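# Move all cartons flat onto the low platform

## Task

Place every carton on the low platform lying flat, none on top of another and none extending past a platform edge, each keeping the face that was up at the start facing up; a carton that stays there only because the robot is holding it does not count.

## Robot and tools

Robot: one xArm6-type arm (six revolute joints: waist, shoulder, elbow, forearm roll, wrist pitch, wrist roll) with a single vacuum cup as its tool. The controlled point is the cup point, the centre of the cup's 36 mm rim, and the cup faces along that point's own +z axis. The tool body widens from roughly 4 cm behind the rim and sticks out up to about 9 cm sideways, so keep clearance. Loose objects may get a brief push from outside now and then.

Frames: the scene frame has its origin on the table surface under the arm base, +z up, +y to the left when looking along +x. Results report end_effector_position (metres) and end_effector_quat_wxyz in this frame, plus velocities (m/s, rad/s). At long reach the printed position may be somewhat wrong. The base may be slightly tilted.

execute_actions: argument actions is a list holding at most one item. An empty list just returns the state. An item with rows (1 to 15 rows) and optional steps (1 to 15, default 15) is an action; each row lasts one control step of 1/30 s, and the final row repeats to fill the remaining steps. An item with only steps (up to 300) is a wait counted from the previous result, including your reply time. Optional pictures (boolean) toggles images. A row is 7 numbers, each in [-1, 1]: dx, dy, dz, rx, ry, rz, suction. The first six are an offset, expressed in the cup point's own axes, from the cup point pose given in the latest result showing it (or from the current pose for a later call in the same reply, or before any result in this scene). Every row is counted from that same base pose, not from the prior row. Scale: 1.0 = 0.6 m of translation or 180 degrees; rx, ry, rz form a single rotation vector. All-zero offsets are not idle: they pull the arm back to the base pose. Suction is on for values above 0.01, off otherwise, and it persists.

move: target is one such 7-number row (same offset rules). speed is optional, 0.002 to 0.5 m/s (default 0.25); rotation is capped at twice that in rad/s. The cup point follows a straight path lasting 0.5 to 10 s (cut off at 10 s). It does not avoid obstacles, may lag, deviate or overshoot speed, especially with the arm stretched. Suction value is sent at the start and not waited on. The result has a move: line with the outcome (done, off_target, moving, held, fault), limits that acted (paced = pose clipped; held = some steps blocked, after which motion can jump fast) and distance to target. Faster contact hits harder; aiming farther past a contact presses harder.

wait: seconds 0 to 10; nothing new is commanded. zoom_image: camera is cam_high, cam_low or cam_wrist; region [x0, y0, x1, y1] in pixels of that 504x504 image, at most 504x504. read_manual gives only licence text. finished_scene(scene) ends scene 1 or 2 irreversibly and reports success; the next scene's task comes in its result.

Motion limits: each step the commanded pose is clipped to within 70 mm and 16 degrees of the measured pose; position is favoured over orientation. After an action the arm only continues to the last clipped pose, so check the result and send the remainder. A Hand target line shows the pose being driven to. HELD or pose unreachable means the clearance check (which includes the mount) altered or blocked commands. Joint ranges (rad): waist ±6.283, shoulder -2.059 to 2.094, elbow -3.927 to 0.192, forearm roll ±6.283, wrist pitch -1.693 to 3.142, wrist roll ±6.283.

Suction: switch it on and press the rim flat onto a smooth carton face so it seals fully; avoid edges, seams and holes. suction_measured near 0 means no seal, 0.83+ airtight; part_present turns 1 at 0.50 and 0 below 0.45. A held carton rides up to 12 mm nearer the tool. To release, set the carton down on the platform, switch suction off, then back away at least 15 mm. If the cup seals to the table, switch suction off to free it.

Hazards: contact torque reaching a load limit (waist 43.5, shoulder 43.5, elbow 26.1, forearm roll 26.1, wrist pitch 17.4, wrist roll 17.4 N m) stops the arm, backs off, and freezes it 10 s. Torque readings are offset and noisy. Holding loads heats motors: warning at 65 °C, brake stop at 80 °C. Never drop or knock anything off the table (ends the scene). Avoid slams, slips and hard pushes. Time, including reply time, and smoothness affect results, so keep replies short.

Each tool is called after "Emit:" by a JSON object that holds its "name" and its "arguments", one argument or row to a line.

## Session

Emit:
{"name": "execute_actions", "arguments": {
  "actions": []
}}

Scene clock: 0.00 s of 8600.00 s.
end_effector_position=(+0.3999, +0.0021, +0.2994) suction_measured=0.00 part_present=0 end_effector_quat_wxyz=(-0.007, -0.001, +1.000, +0.002) end_effector_velocity=(-0.000, +0.000, +0.000) end_effector_angular_velocity=(-0.000, +0.000, +0.001)
Joint positions: [-0.001 -0.262 -0.926  0.003  1.196  2.357]
Joint velocities: [ 0.  0. -0. -0.  0. -0.]
Joint torques (N m, as the arm reports them, + toward a larger angle): no reading
Hand target: +0.400, +0.002, +0.299; -0.007, -0.001, +1.000, +0.002

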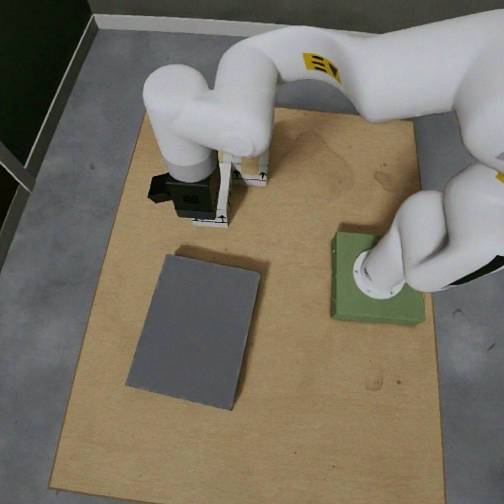

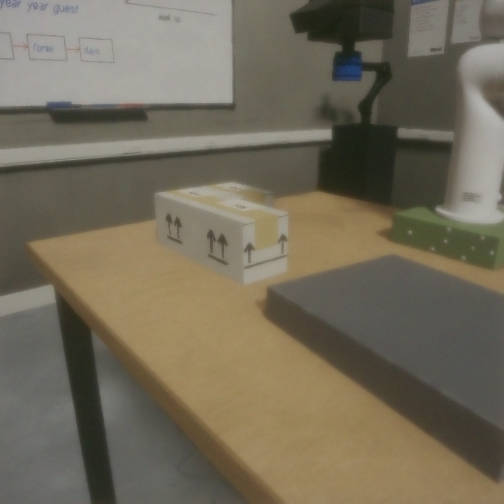

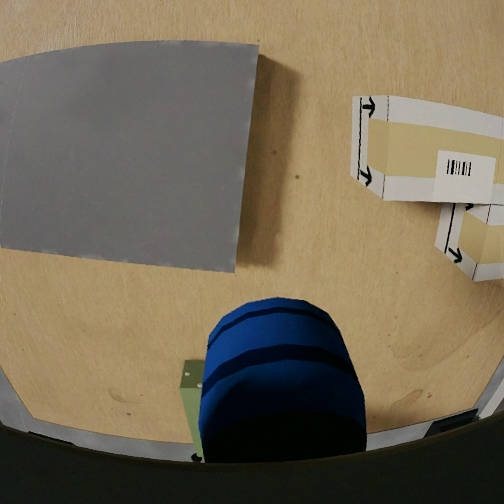

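Emit:
{"name": "move", "arguments": {
  "target": [0.02, -0.36, -0.17, 0, 0, 0, 0],
  "speed": 0.3
}}

Scene clock: 2.77 s of 8600.00 s.
end_effector_position=(+0.3905, -0.2133, +0.4009) suction_measured=0.00 part_present=0 end_effector_quat_wxyz=(-0.005, -0.002, +1.000, +0.004) end_effector_velocity=(+0.001, -0.001, +0.001) end_effector_angular_velocity=(+0.001, +0.001, +0.001)
Joint positions: [-0.508 -0.114 -1.365  0.003  1.486  1.85 ]
Joint velocities: [-0.002  0.006 -0.01   0.     0.005 -0.003]
Joint torques (N m, as the arm reports them, + toward a larger angle): [ -1.12 -18.03 -21.04   0.34  -1.97   0.26]
Hand target: +0.390, -0.214, +0.401; -0.005, -0.002, +1.000, +0.004
Off the commanded pose: 0.001 m, 0 deg.
move: done

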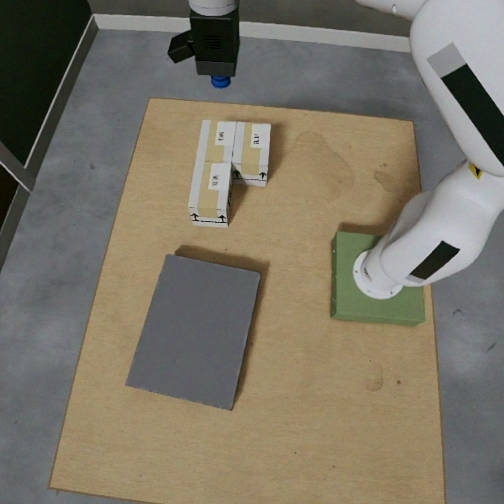

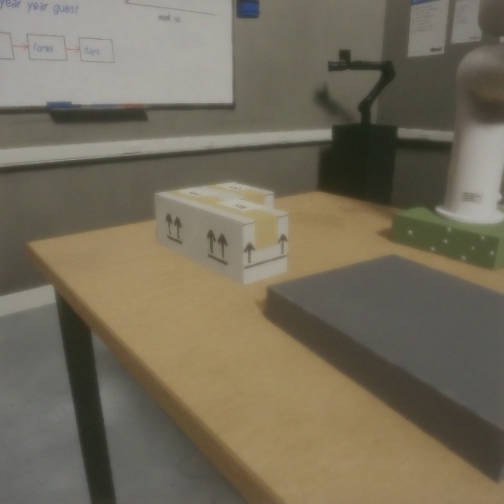

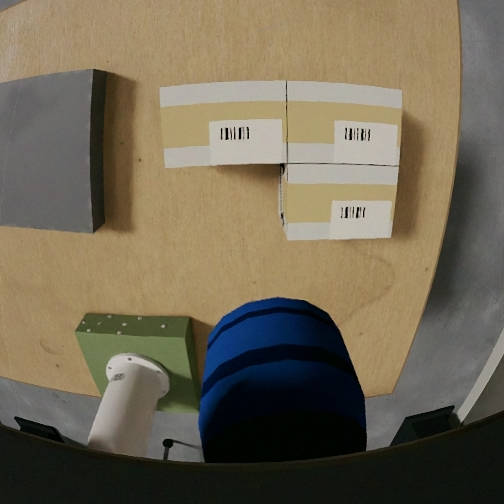

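Emit:
{"name": "move", "arguments": {
  "target": [-0.068, 0.034, 0.385, 0, 0, 0, 0],
  "speed": 0.25
}}

Scene clock: 8.60 s of 8600.00 s.
end_effector_position=(+0.4288, -0.1922, +0.1703) suction_measured=0.00 part_present=0 end_effector_quat_wxyz=(-0.005, -0.001, +1.000, +0.003) end_effector_velocity=(-0.000, +0.001, -0.003) end_effector_angular_velocity=(+0.002, +0.004, +0.001)
Joint positions: [-0.428  0.125 -0.963  0.003  0.844  1.93 ]
Joint velocities: [ 0.002  0.006  0.002  0.    -0.003  0.001]
Joint torques (N m, as the arm reports them, + toward a larger angle): [ -1.22 -22.02 -19.5    0.29  -2.12   0.23]
Hand target: +0.429, -0.192, +0.170; -0.006, -0.001, +1.000, +0.003
Off the commanded pose: 0.001 m, 0 deg.
After step 90, 1.27 s passed at rest.
move: done

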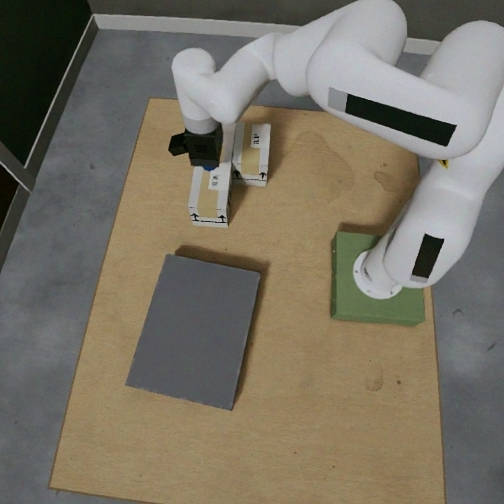

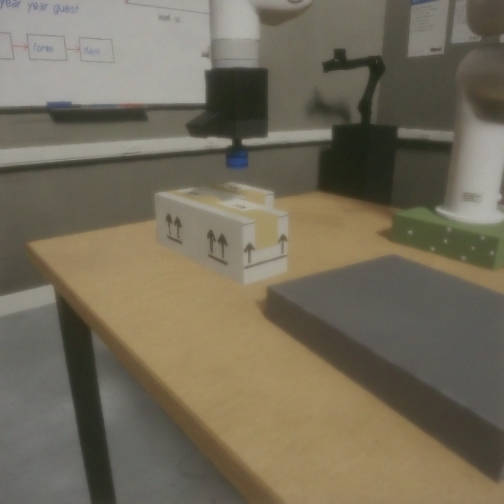

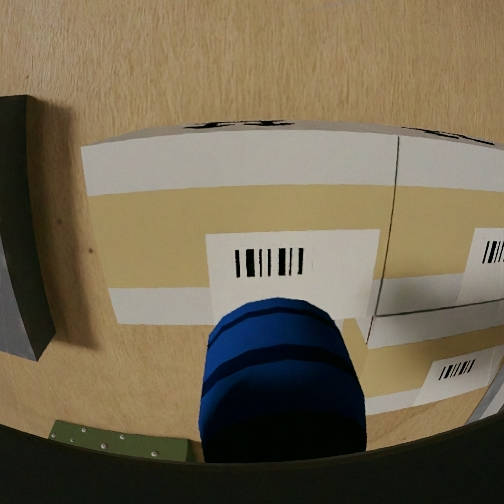

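Emit:
{"name": "move", "arguments": {
  "target": [0.003, 0.01, 0.12, 0, 0, 0, 1],
  "speed": 0.06
}}

Scene clock: 16.17 s of 8600.00 s.
end_effector_position=(+0.4252, -0.1858, +0.0977) suction_measured=0.74 part_present=1 end_effector_quat_wxyz=(-0.007, -0.001, +1.000, +0.004) end_effector_velocity=(+0.004, -0.002, +0.002) end_effector_angular_velocity=(-0.007, -0.015, -0.001)
Joint positions: [-0.418  0.26  -0.895  0.002  0.645  1.94 ]
Joint velocities: [-0.001 -0.    -0.004 -0.    -0.012  0.001]
Joint torques (N m, as the arm reports them, + toward a larger angle): [ -0.89 -27.04 -21.33   0.37  -2.96   0.28]
Hand target: +0.426, -0.186, +0.098; -0.005, -0.001, +1.000, +0.003
Off the commanded pose: 0.001 m, 0 deg.
After step 90, 3.00 s passed at rest.
move: done

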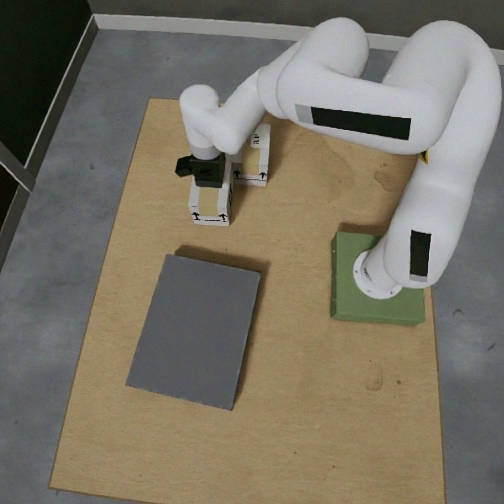

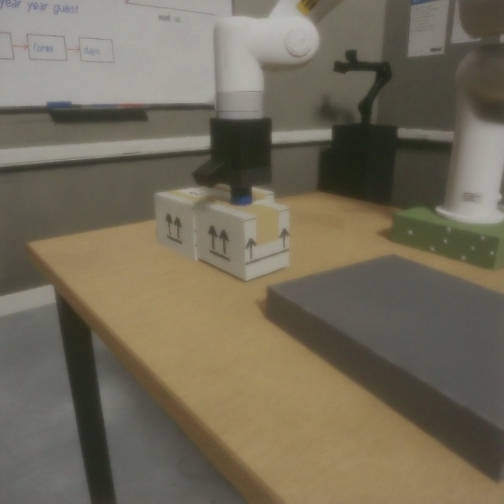

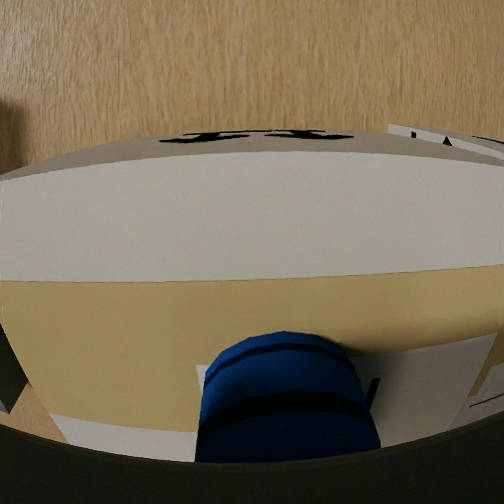

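Emit:
{"name": "move", "arguments": {
  "target": [0, 0, -0.22, 0, 0, 0, 1],
  "speed": 0.12
}}

Scene clock: 27.40 s of 8600.00 s.
end_effector_position=(+0.4265, -0.1860, +0.2287) suction_measured=0.93 part_present=1 end_effector_quat_wxyz=(-0.007, -0.001, +1.000, +0.004) end_effector_velocity=(+0.001, -0.001, +0.005) end_effector_angular_velocity=(-0.003, -0.005, -0.000)
Joint positions: [-0.418  0.027 -1.026  0.003  1.01   1.94 ]
Joint velocities: [-0.001 -0.004 -0.009 -0.001  0.007  0.   ]
Joint torques (N m, as the arm reports them, + toward a larger angle): [ -1.59 -24.44 -24.68   0.46  -2.75   0.22]
Hand target: +0.427, -0.186, +0.230; -0.007, -0.001, +1.000, +0.004
Off the commanded pose: 0.001 m, 0 deg.
After step 90, 6.70 s passed at rest.
move: done

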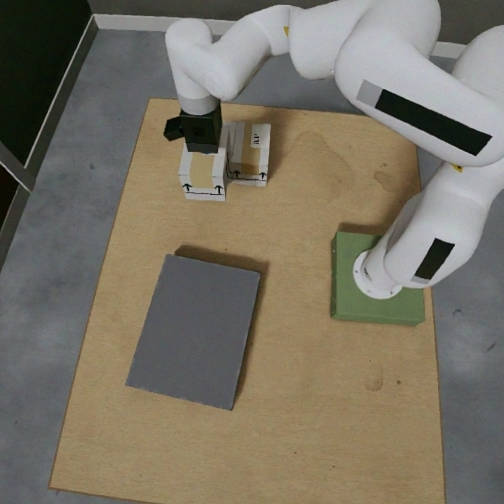

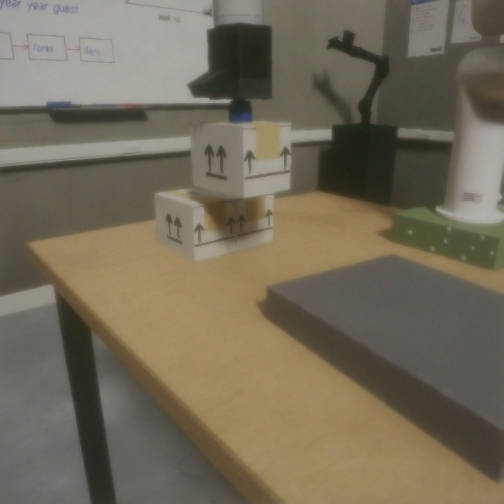

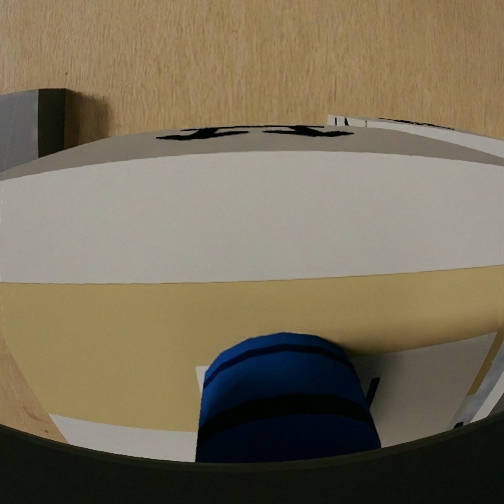

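Emit:
{"name": "move", "arguments": {
  "target": [-0.059, 0.7057, 0.0, 0, 0, 0.0446, 1],
  "speed": 0.22
}}

Scene clock: 33.70 s of 8600.00 s.
end_effector_position=(+0.4594, +0.2357, +0.2296) suction_measured=0.93 part_present=1 end_effector_quat_wxyz=(-0.008, +0.069, +0.998, +0.000) end_effector_velocity=(+0.000, +0.002, -0.000) end_effector_angular_velocity=(-0.002, +0.000, +0.002)
Joint positions: [ 0.468  0.194 -1.236  0.005  1.051  2.965]
Joint velocities: [ 0.004  0.005 -0.007 -0.002  0.003  0.003]
Joint torques (N m, as the arm reports them, + toward a larger angle): [ -1.27 -28.05 -24.88   0.25  -2.7    0.22]
Hand target: +0.459, +0.236, +0.230; -0.008, +0.069, +0.998, +0.000
Off the commanded pose: 0.003 m, 0 deg.
After step 90, 0.80 s passed at rest.
move: done

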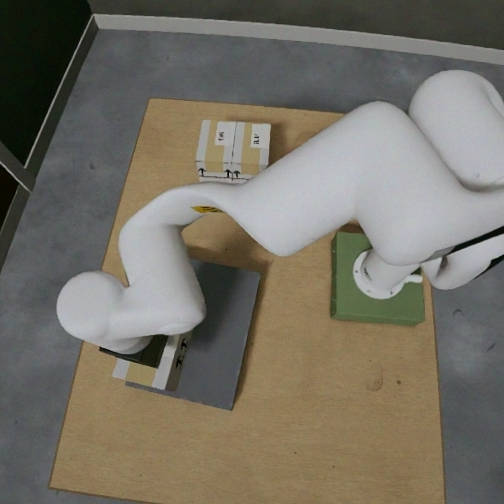

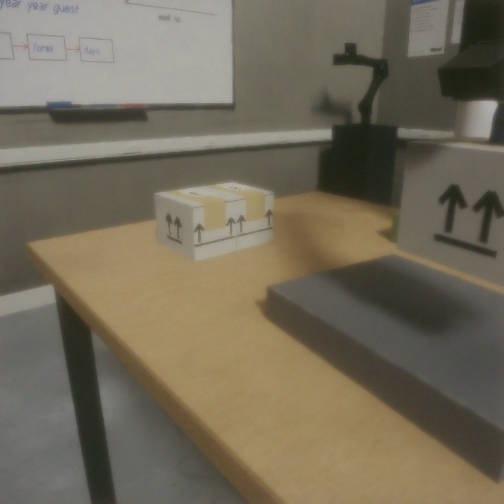

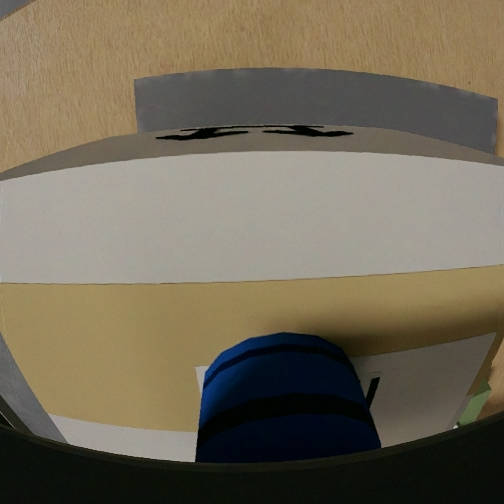

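Emit:
{"name": "move", "arguments": {
  "target": [0.0, 0.0, 0.12, 0, 0, -0.005, 1],
  "speed": 0.08
}}

Scene clock: 41.17 s of 8600.00 s.
end_effector_position=(+0.4588, +0.2358, +0.1584) suction_measured=0.93 part_present=1 end_effector_quat_wxyz=(-0.008, +0.061, +0.998, +0.000) end_effector_velocity=(+0.001, +0.001, -0.002) end_effector_angular_velocity=(+0.000, -0.003, +0.003)
Joint positions: [ 0.468  0.288 -1.144  0.006  0.865  2.949]
Joint velocities: [ 0.002  0.003  0.001 -0.001 -0.007 -0.   ]
Joint torques (N m, as the arm reports them, + toward a larger angle): [ -1.25 -28.87 -22.96   0.31  -2.65   0.25]
Hand target: +0.459, +0.236, +0.158; -0.008, +0.061, +0.998, +0.000
Off the commanded pose: 0.001 m, 0 deg.
After step 90, 3.20 s passed at rest.
move: done

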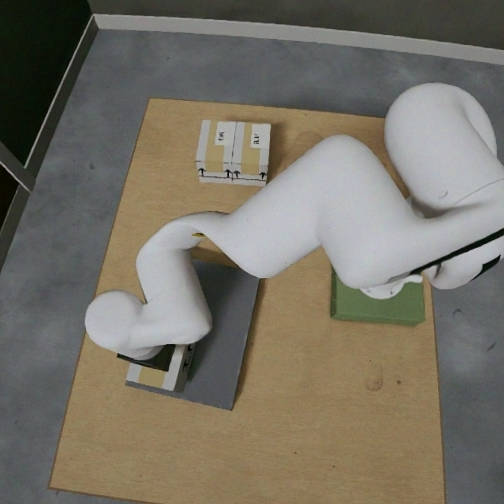

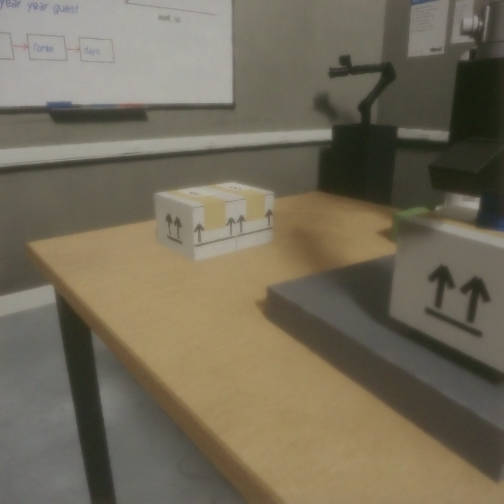

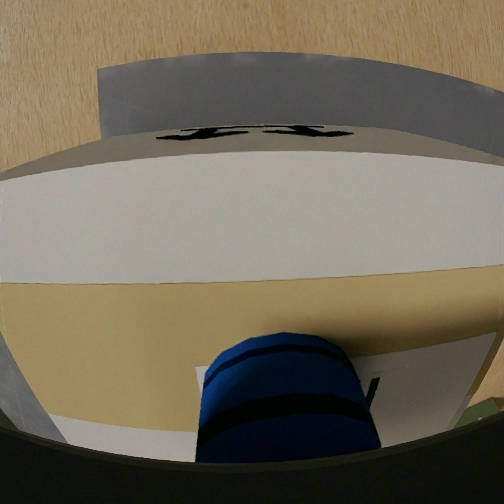

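Emit:
{"name": "zoom_image", "arguments": {
  "camera": "cam_wrist",
  "region": [0, 40, 252, 200]
}}

Emit:
{"name": "zoom_image", "arguments": {
  "camera": "cam_wrist",
  "region": [252, 40, 504, 200]
}}

Region (0, 40, 252, 200) of cam_wrist's 504x504 image, scaled by 2.000, with more detail than that image has; it fills the top 320 rows of this view, and the rest is white.

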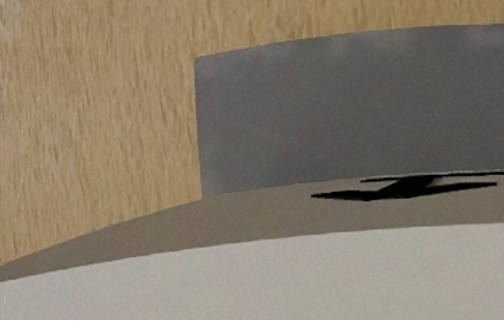

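Region (252, 40, 504, 200) of cam_wrist's 504x504 image, scaled by 2.000, with more detail than that image has; it fills the top 320 rows of this view, and the rest is white.

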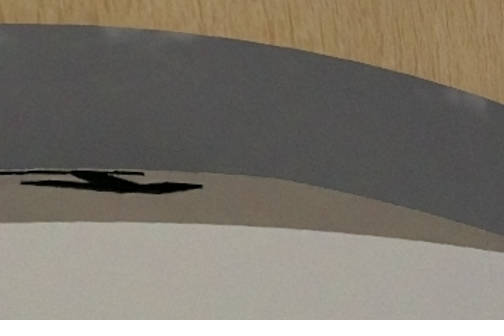

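Emit:
{"name": "move", "arguments": {
  "target": [-0.033, -0.017, 0.022, 0, 0, 0.004, 1],
  "speed": 0.04
}}

Scene clock: 50.20 s of 8600.00 s.
end_effector_position=(+0.4770, +0.2235, +0.1452) suction_measured=0.93 part_present=1 end_effector_quat_wxyz=(-0.008, +0.067, +0.998, +0.001) end_effector_velocity=(+0.003, -0.001, +0.000) end_effector_angular_velocity=(+0.001, -0.003, -0.001)
Joint positions: [ 0.432  0.343 -1.181  0.006  0.847  2.924]
Joint velocities: [-0.003  0.003 -0.005 -0.001 -0.001 -0.002]
Joint torques (N m, as the arm reports them, + toward a larger angle): [ -1.35 -30.62 -23.18   0.46  -2.71   0.15]
Hand target: +0.477, +0.223, +0.145; -0.008, +0.067, +0.998, +0.001
Off the commanded pose: 0.000 m, 0 deg.
After step 90, 5.07 s passed at rest.
move: done

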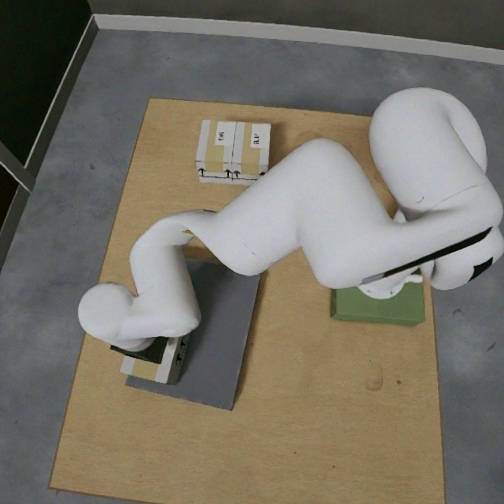

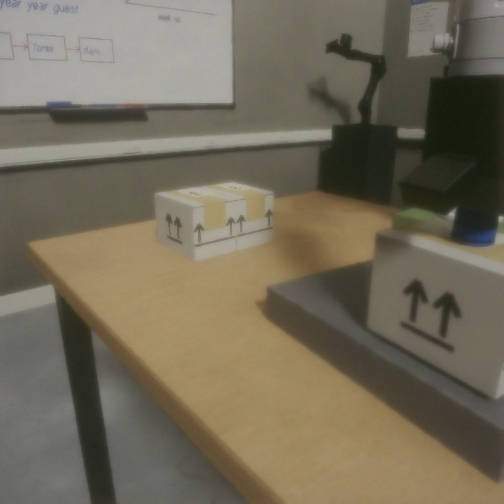

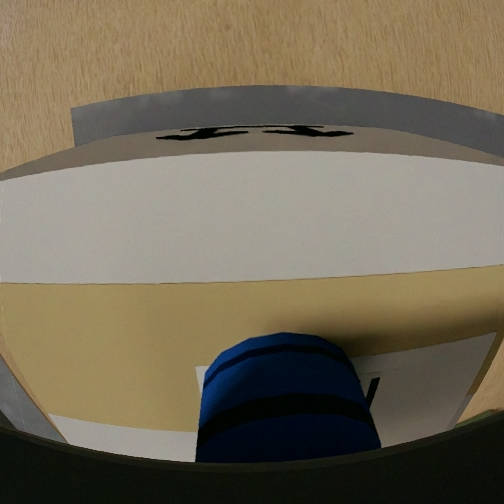

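Emit:
{"name": "move", "arguments": {
  "target": [0.0, 0.0, 0.012, 0, 0, 0, 1],
  "speed": 0.02
}}

Scene clock: 52.90 s of 8600.00 s.
end_effector_position=(+0.4770, +0.2235, +0.1382) suction_measured=0.93 part_present=1 end_effector_quat_wxyz=(-0.007, +0.067, +0.998, +0.001) end_effector_velocity=(+0.001, +0.000, -0.001) end_effector_angular_velocity=(+0.002, -0.001, -0.002)
Joint positions: [ 0.432  0.355 -1.176  0.006  0.829  2.924]
Joint velocities: [-0.001  0.002  0.     0.002 -0.004  0.   ]
Joint torques (N m, as the arm reports them, + toward a larger angle): [ -1.41 -30.13 -22.92   0.32  -2.66   0.26]
Hand target: +0.477, +0.224, +0.138; -0.008, +0.067, +0.998, +0.001
Off the commanded pose: 0.000 m, 0 deg.
move: done

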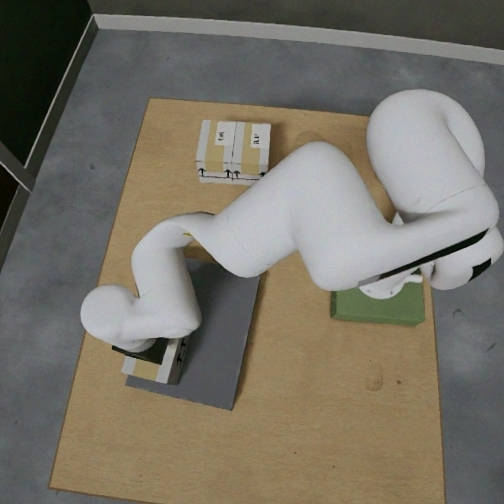

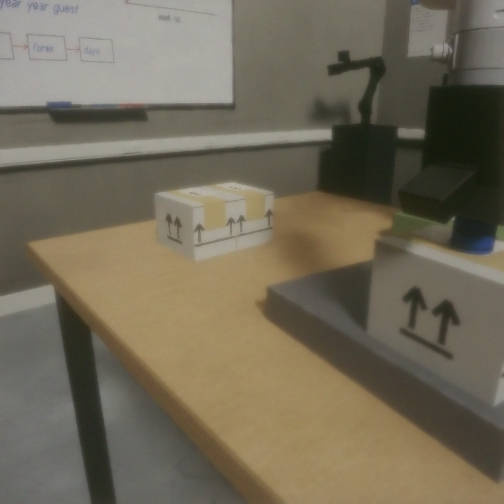

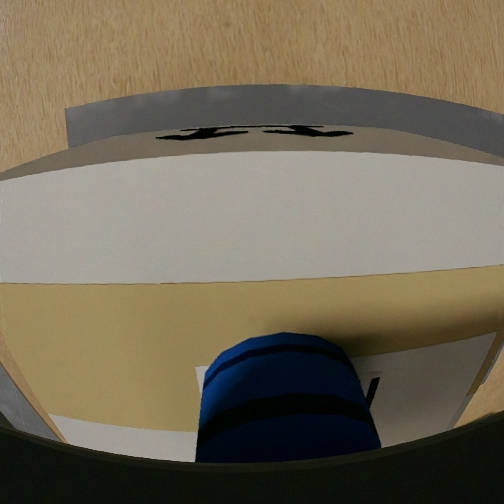

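No contact yet. Lower a bit more.

Emit:
{"name": "move", "arguments": {
  "target": [0.0, 0.0, 0.008, 0, 0, 0, 1],
  "speed": 0.015
}}

Scene clock: 54.40 s of 8600.00 s.
end_effector_position=(+0.4785, +0.2243, +0.1362) suction_measured=0.93 part_present=1 end_effector_quat_wxyz=(-0.005, +0.067, +0.998, +0.002) end_effector_velocity=(+0.000, -0.001, -0.002) end_effector_angular_velocity=(-0.001, -0.000, -0.001)
Joint positions: [ 0.432  0.36  -1.176  0.006  0.818  2.924]
Joint velocities: [-0.001  0.003  0.002 -0.001 -0.004  0.   ]
Joint torques (N m, as the arm reports them, + toward a larger angle): [ -1.54 -16.6  -13.75   0.33  -2.92   0.2 ]
Hand target: +0.477, +0.224, +0.133; -0.007, +0.067, +0.998, +0.001
Off the commanded pose: 0.003 m, 0 deg.
move: done

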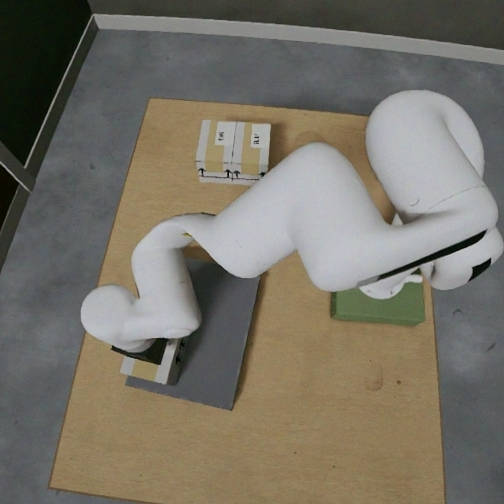

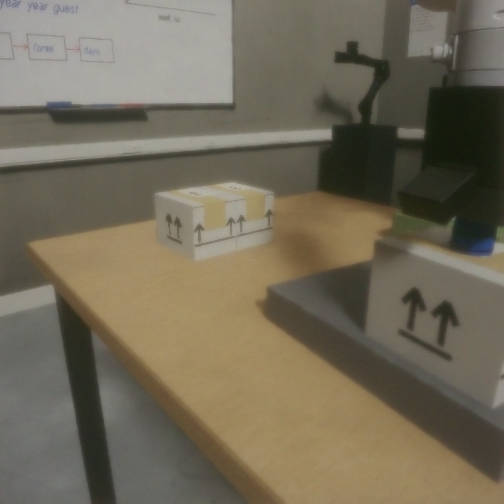

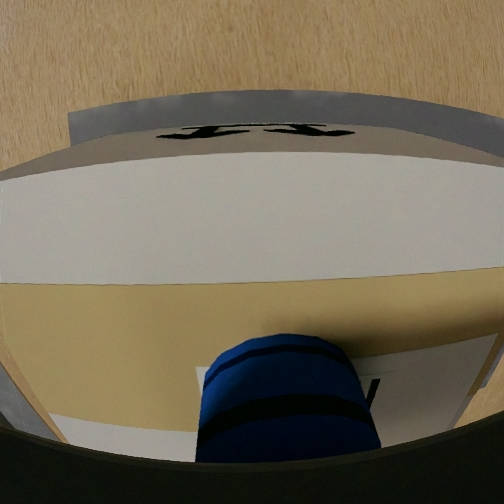

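Emit:
{"name": "execute_actions", "arguments": {
  "actions": [
    {"rows": [[0,0,0,0,0,0,0]], "steps": 10}
  ],
  "pictures": false
}}

Scene clock: 62.67 s of 8600.00 s.
end_effector_position=(+0.4780, +0.2240, +0.1358) suction_measured=0.00 part_present=0 end_effector_quat_wxyz=(-0.006, +0.067, +0.998, +0.002) end_effector_velocity=(+0.000, +0.001, +0.000) end_effector_angular_velocity=(-0.000, +0.000, +0.001)
Joint positions: [ 0.432  0.36  -1.175  0.006  0.819  2.924]
Joint velocities: [ 0.001  0.001 -0.002  0.     0.002 -0.   ]
Joint torques (N m, as the arm reports them, + toward a larger angle): [-1.7  -9.37 -6.24  0.19 -0.85  0.25]
Hand target: +0.479, +0.224, +0.136; -0.005, +0.067, +0.998, +0.002
Off the commanded pose: 0.001 m, 0 deg.
Steps of this call (steps 1 to 90: nothing new was sent; then 4.93 s passed at rest; steps 91 to 100: all 10 steps of this action). Readings (end_effector_position | what the end effector reports):
91: (+0.4777, +0.2239, +0.1352) | suction_measured=0.71 part_present=1
92: (+0.4778, +0.2240, +0.1356) | suction_measured=0.06 part_present=0
94: (+0.4779, +0.2240, +0.1357) | suction_measured=0.00 part_present=0
98: (+0.4779, +0.2240, +0.1358) | suction_measured=0.00 part_present=0
100: the state above

Emit:
{"name": "move", "arguments": {
  "target": [0,0,-0.2,0,0,0,0],
  "speed": 0.15
}}

Scene clock: 66.43 s of 8600.00 s.
end_effector_position=(+0.4785, +0.2236, +0.2548) suction_measured=0.00 part_present=0 end_effector_quat_wxyz=(-0.006, +0.067, +0.998, +0.002) end_effector_velocity=(+0.002, -0.000, +0.006) end_effector_angular_velocity=(+0.001, -0.004, -0.001)
Joint positions: [ 0.431  0.207 -1.326  0.005  1.125  2.925]
Joint velocities: [-0.002 -0.003 -0.011 -0.001  0.01  -0.   ]
Joint torques (N m, as the arm reports them, + toward a larger angle): [ -1.05 -25.   -21.31   0.56  -1.91   0.3 ]
Hand target: +0.479, +0.224, +0.256; -0.006, +0.067, +0.998, +0.002
Off the commanded pose: 0.001 m, 0 deg.
move: done

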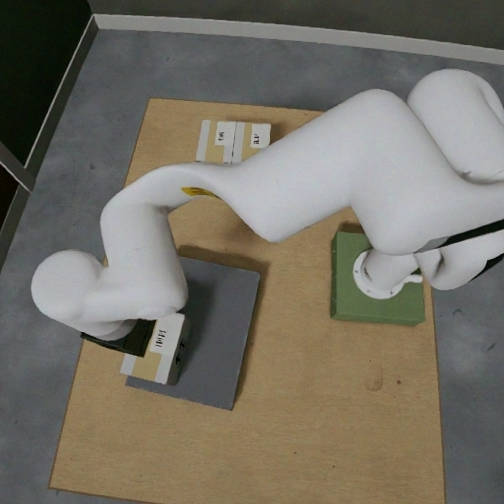

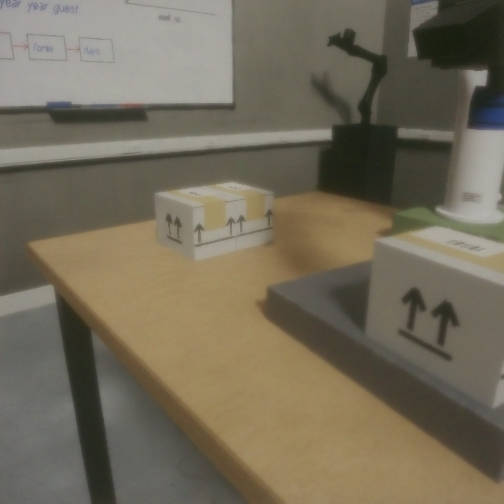

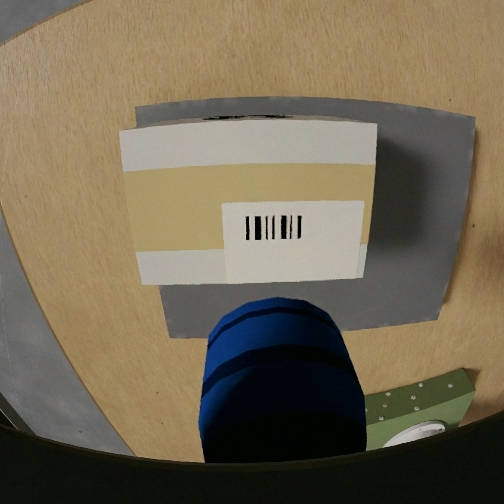

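Emit:
{"name": "move", "arguments": {
  "target": [0.006,-0.932,0.0,0,0,-0.0427,0],
  "speed": 0.3
}}

Scene clock: 75.13 s of 8600.00 s.
end_effector_position=(+0.4022, -0.3282, +0.2525) suction_measured=0.00 part_present=0 end_effector_quat_wxyz=(-0.004, -0.000, +1.000, +0.006) end_effector_velocity=(-0.001, -0.003, -0.001) end_effector_angular_velocity=(+0.003, +0.001, -0.003)
Joint positions: [-0.693  0.179 -1.286  0.006  1.115  1.666]
Joint velocities: [-0.005  0.006 -0.007  0.001  0.004 -0.003]
Joint torques (N m, as the arm reports them, + toward a larger angle): [ -1.25 -24.27 -21.12   0.3   -2.07   0.24]
Hand target: +0.402, -0.329, +0.252; -0.004, +0.000, +1.000, +0.006
Off the commanded pose: 0.003 m, 0 deg.
After step 90, 3.20 s passed at rest.
move: done

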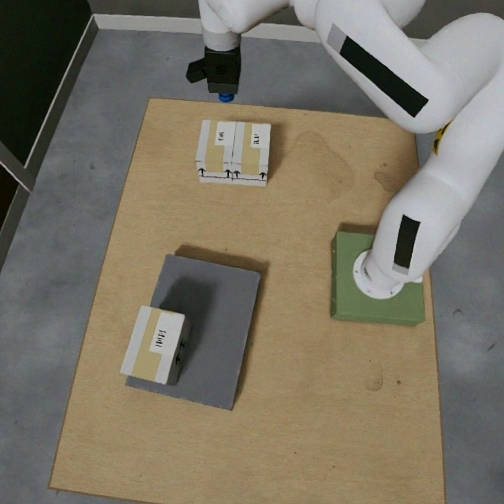

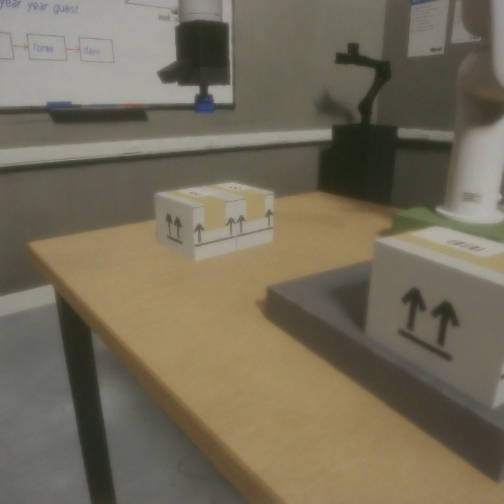

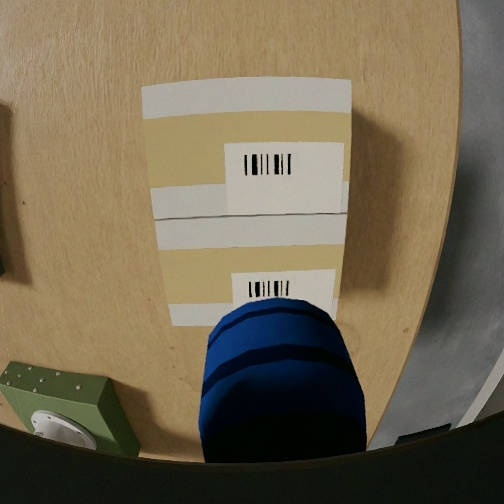

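Emit:
{"name": "move", "arguments": {
  "target": [-0.0467,0,0.232,0,0,0,0],
  "speed": 0.15
}}

Emit:
{"name": "move", "arguments": {
  "target": [0,0,0.028,0,0,0,1],
  "speed": 0.02
}}

Scene clock: 88.53 s of 8600.00 s.
end_effector_position=(+0.4291, -0.3274, +0.1138) suction_measured=0.00 part_present=0 end_effector_quat_wxyz=(-0.004, +0.000, +1.000, +0.005) end_effector_velocity=(-0.001, +0.002, -0.004) end_effector_angular_velocity=(+0.003, +0.006, +0.003)
Joint positions: [-0.659  0.436 -1.22   0.007  0.792  1.698]
Joint velocities: [ 0.002  0.007  0.001 -0.002 -0.002  0.   ]
Joint torques (N m, as the arm reports them, + toward a larger angle): [ -1.7  -27.79 -18.97   0.43  -1.97   0.17]
Hand target: +0.429, -0.327, +0.113; -0.005, +0.000, +1.000, +0.005
Off the commanded pose: 0.001 m, 0 deg.
After step 90, 8.93 s passed at rest.
move: done

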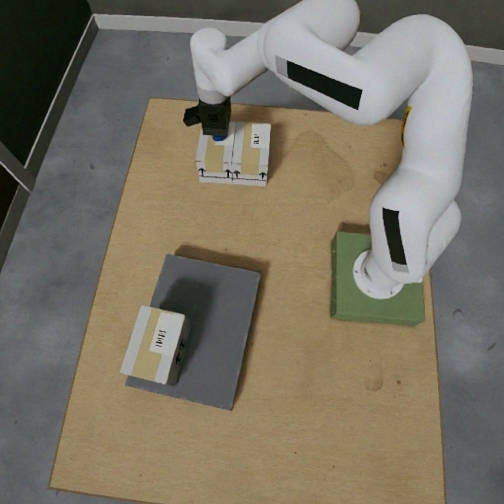

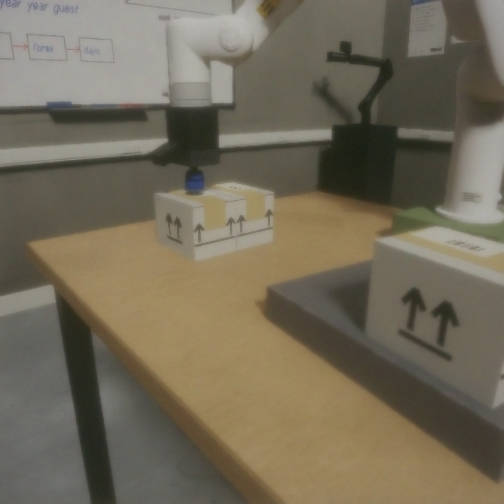

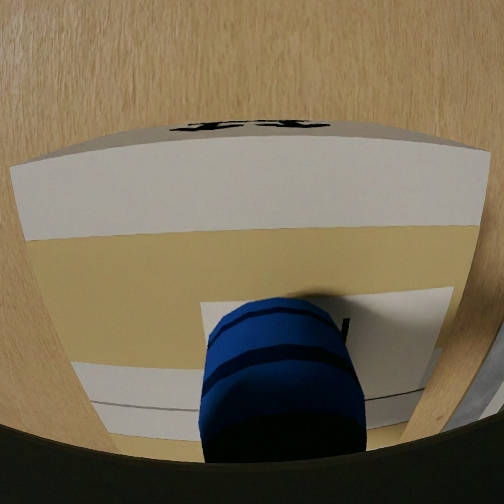

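Scene clock: 89.60 s of 8600.00 s.
end_effector_position=(+0.4286, -0.3271, +0.0968) suction_measured=0.84 part_present=1 end_effector_quat_wxyz=(-0.005, +0.000, +1.000, +0.006) end_effector_velocity=(+0.003, -0.001, +0.001) end_effector_angular_velocity=(-0.004, -0.007, +0.001)
Joint positions: [-0.659  0.467 -1.213  0.007  0.755  1.698]
Joint velocities: [ 0.002  0.001 -0.002  0.001 -0.007  0.   ]
Joint torques (N m, as the arm reports them, + toward a larger angle): [ -1.7  -30.64 -21.19   0.34  -2.7    0.27]
Hand target: +0.429, -0.327, +0.097; -0.004, +0.000, +1.000, +0.005
Off the commanded pose: 0.000 m, 0 deg.
move: done

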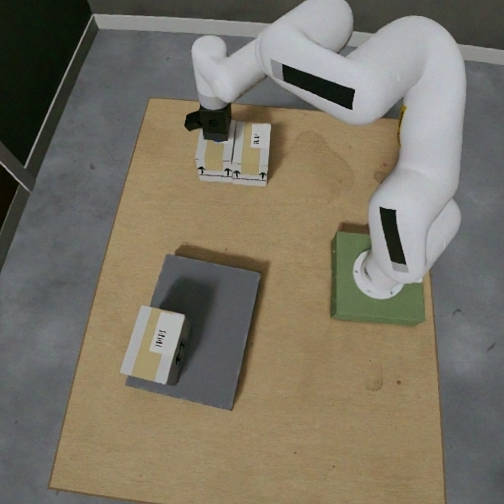

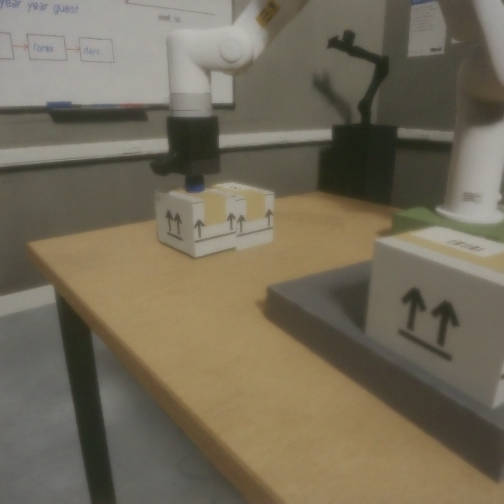

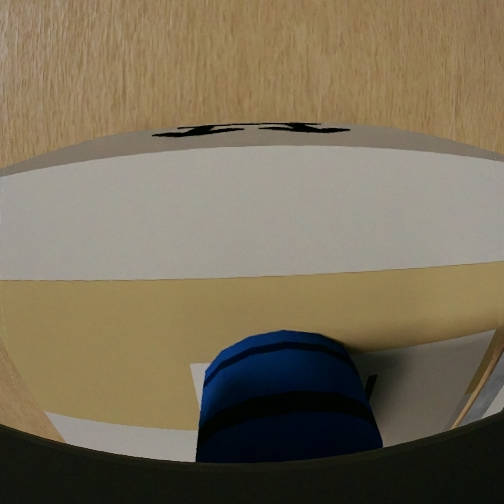

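Emit:
{"name": "move", "arguments": {
  "target": [0,0,-0.305,0,0,0,1],
  "speed": 0.12
}}

Scene clock: 92.93 s of 8600.00 s.
end_effector_position=(+0.4301, -0.3282, +0.2786) suction_measured=0.93 part_present=1 end_effector_quat_wxyz=(-0.005, -0.000, +1.000, +0.006) end_effector_velocity=(-0.000, -0.000, +0.003) end_effector_angular_velocity=(+0.002, +0.002, -0.001)
Joint positions: [-0.661  0.238 -1.44   0.006  1.213  1.699]
Joint velocities: [-0.001  0.001 -0.011  0.001  0.013  0.   ]
Joint torques (N m, as the arm reports them, + toward a larger angle): [ -1.52 -28.89 -24.38   0.36  -2.44   0.3 ]
Hand target: +0.430, -0.328, +0.280; -0.005, -0.000, +1.000, +0.006
Off the commanded pose: 0.002 m, 0 deg.
move: done

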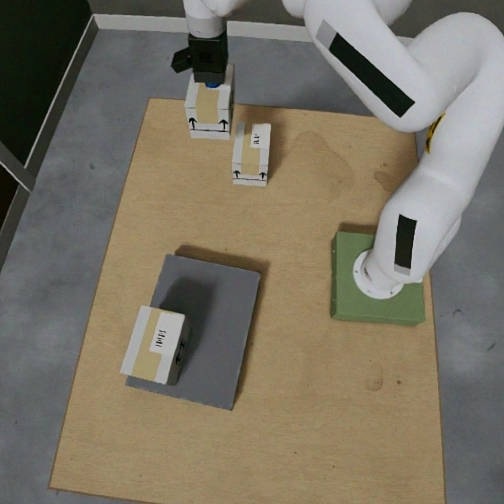

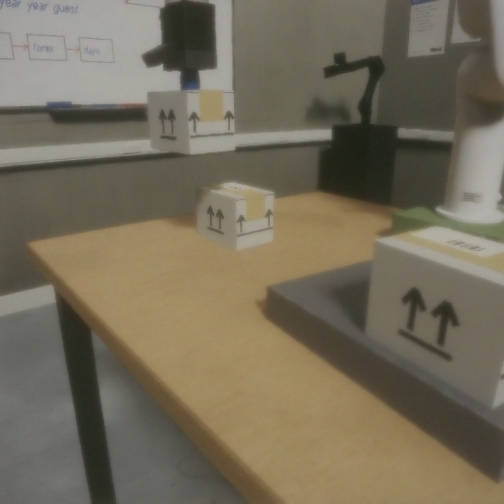

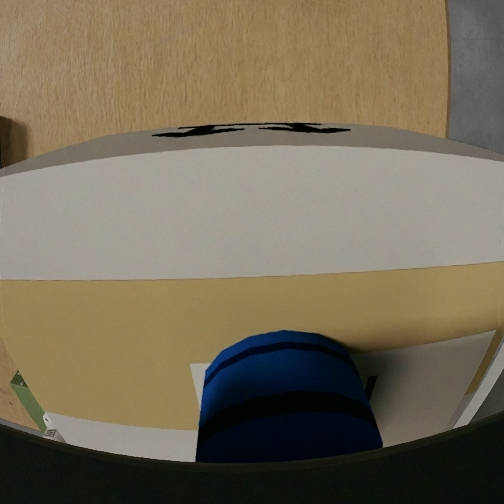

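Emit:
{"name": "move", "arguments": {
  "target": [0.107,0.945,0,0,0,0.0493,1],
  "speed": 0.22
}}

Scene clock: 104.17 s of 8600.00 s.
end_effector_position=(+0.3638, +0.2366, +0.2827) suction_measured=0.93 part_present=1 end_effector_quat_wxyz=(-0.007, +0.077, +0.997, +0.001) end_effector_velocity=(-0.000, +0.002, -0.000) end_effector_angular_velocity=(+0.000, +0.002, -0.000)
Joint positions: [ 0.57  -0.133 -1.003  0.006  1.142  3.084]
Joint velocities: [ 0.004  0.005 -0.005  0.001  0.001  0.004]
Joint torques (N m, as the arm reports them, + toward a larger angle): [ -1.27 -20.12 -23.93   0.36  -2.41   0.13]
Hand target: +0.364, +0.237, +0.283; -0.007, +0.077, +0.997, +0.001
Off the commanded pose: 0.005 m, 1 deg.
After step 90, 5.07 s passed at rest.
move: off_target

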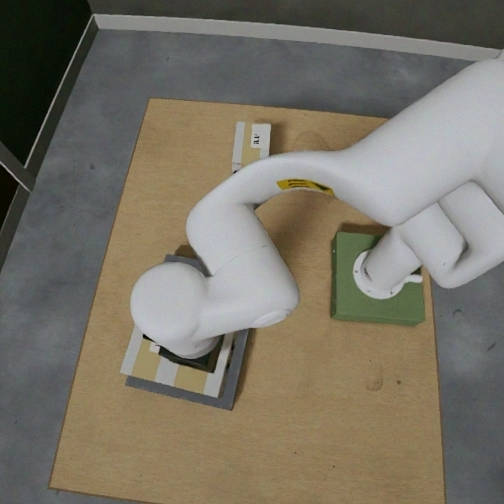

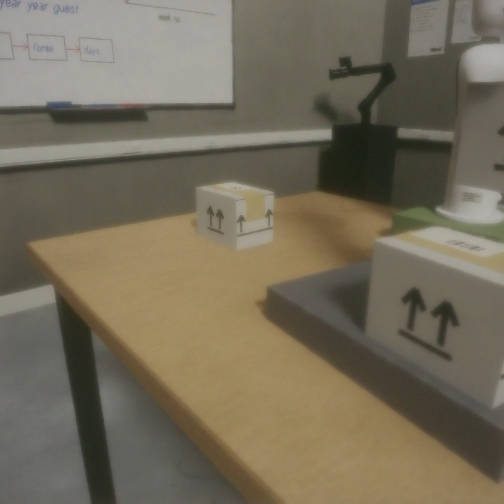

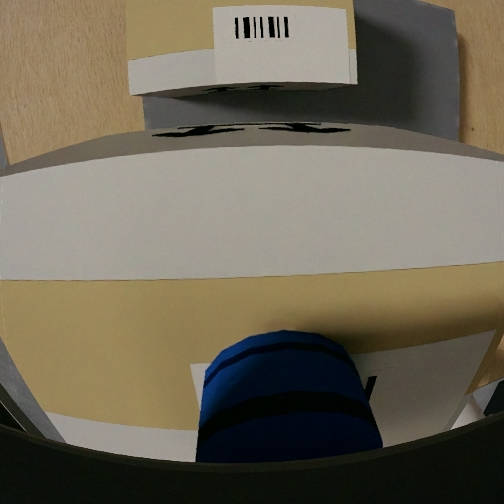

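Emit:
{"name": "zoom_image", "arguments": {
  "camera": "cam_wrist",
  "region": [100,40,500,200]
}}

Region (100, 40, 500, 200) of cam_wrist's 504x504 image, scaled by 1.260, with more detail than that image has; it fills the top 202 rows of this view, and the rest is white.

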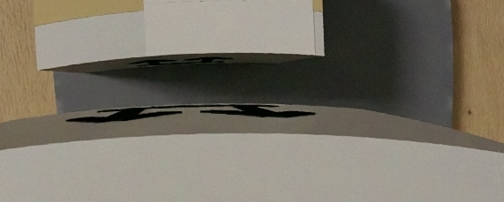

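Emit:
{"name": "move", "arguments": {
  "target": [-0.027,0,0.218,0,0,0,1],
  "speed": 0.1
}}

Scene clock: 119.93 s of 8600.00 s.
end_effector_position=(+0.3788, +0.2346, +0.1524) suction_measured=0.93 part_present=1 end_effector_quat_wxyz=(-0.006, +0.078, +0.997, +0.001) end_effector_velocity=(-0.001, -0.001, -0.004) end_effector_angular_velocity=(-0.002, +0.005, -0.001)
Joint positions: [ 0.548  0.086 -0.849  0.008  0.768  3.06 ]
Joint velocities: [-0.001  0.006  0.003  0.001 -0.004 -0.   ]
Joint torques (N m, as the arm reports them, + toward a larger angle): [ -1.36 -23.15 -21.31   0.32  -2.48   0.26]
Hand target: +0.379, +0.234, +0.152; -0.007, +0.078, +0.997, +0.001
Off the commanded pose: 0.001 m, 0 deg.
After step 90, 11.00 s passed at rest.
move: done

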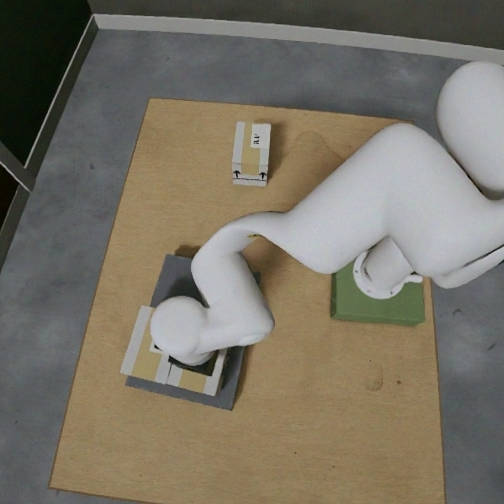

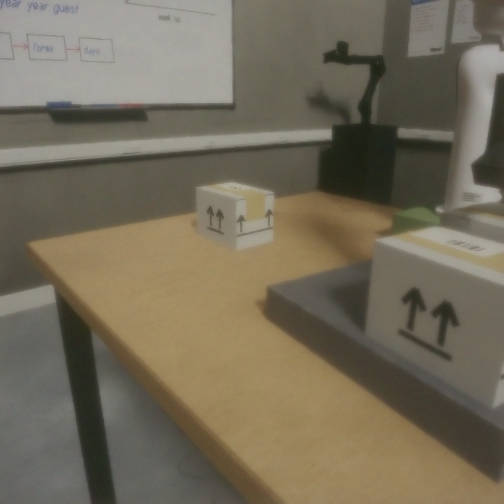

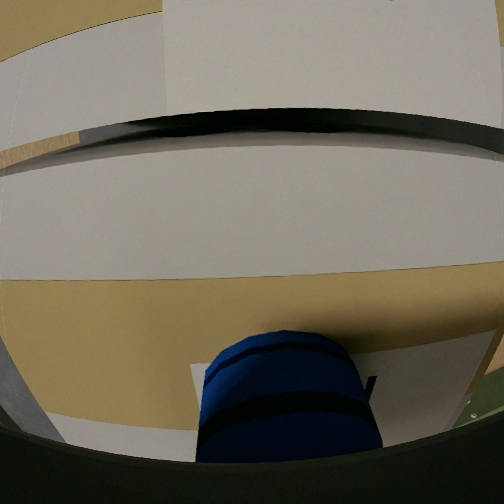

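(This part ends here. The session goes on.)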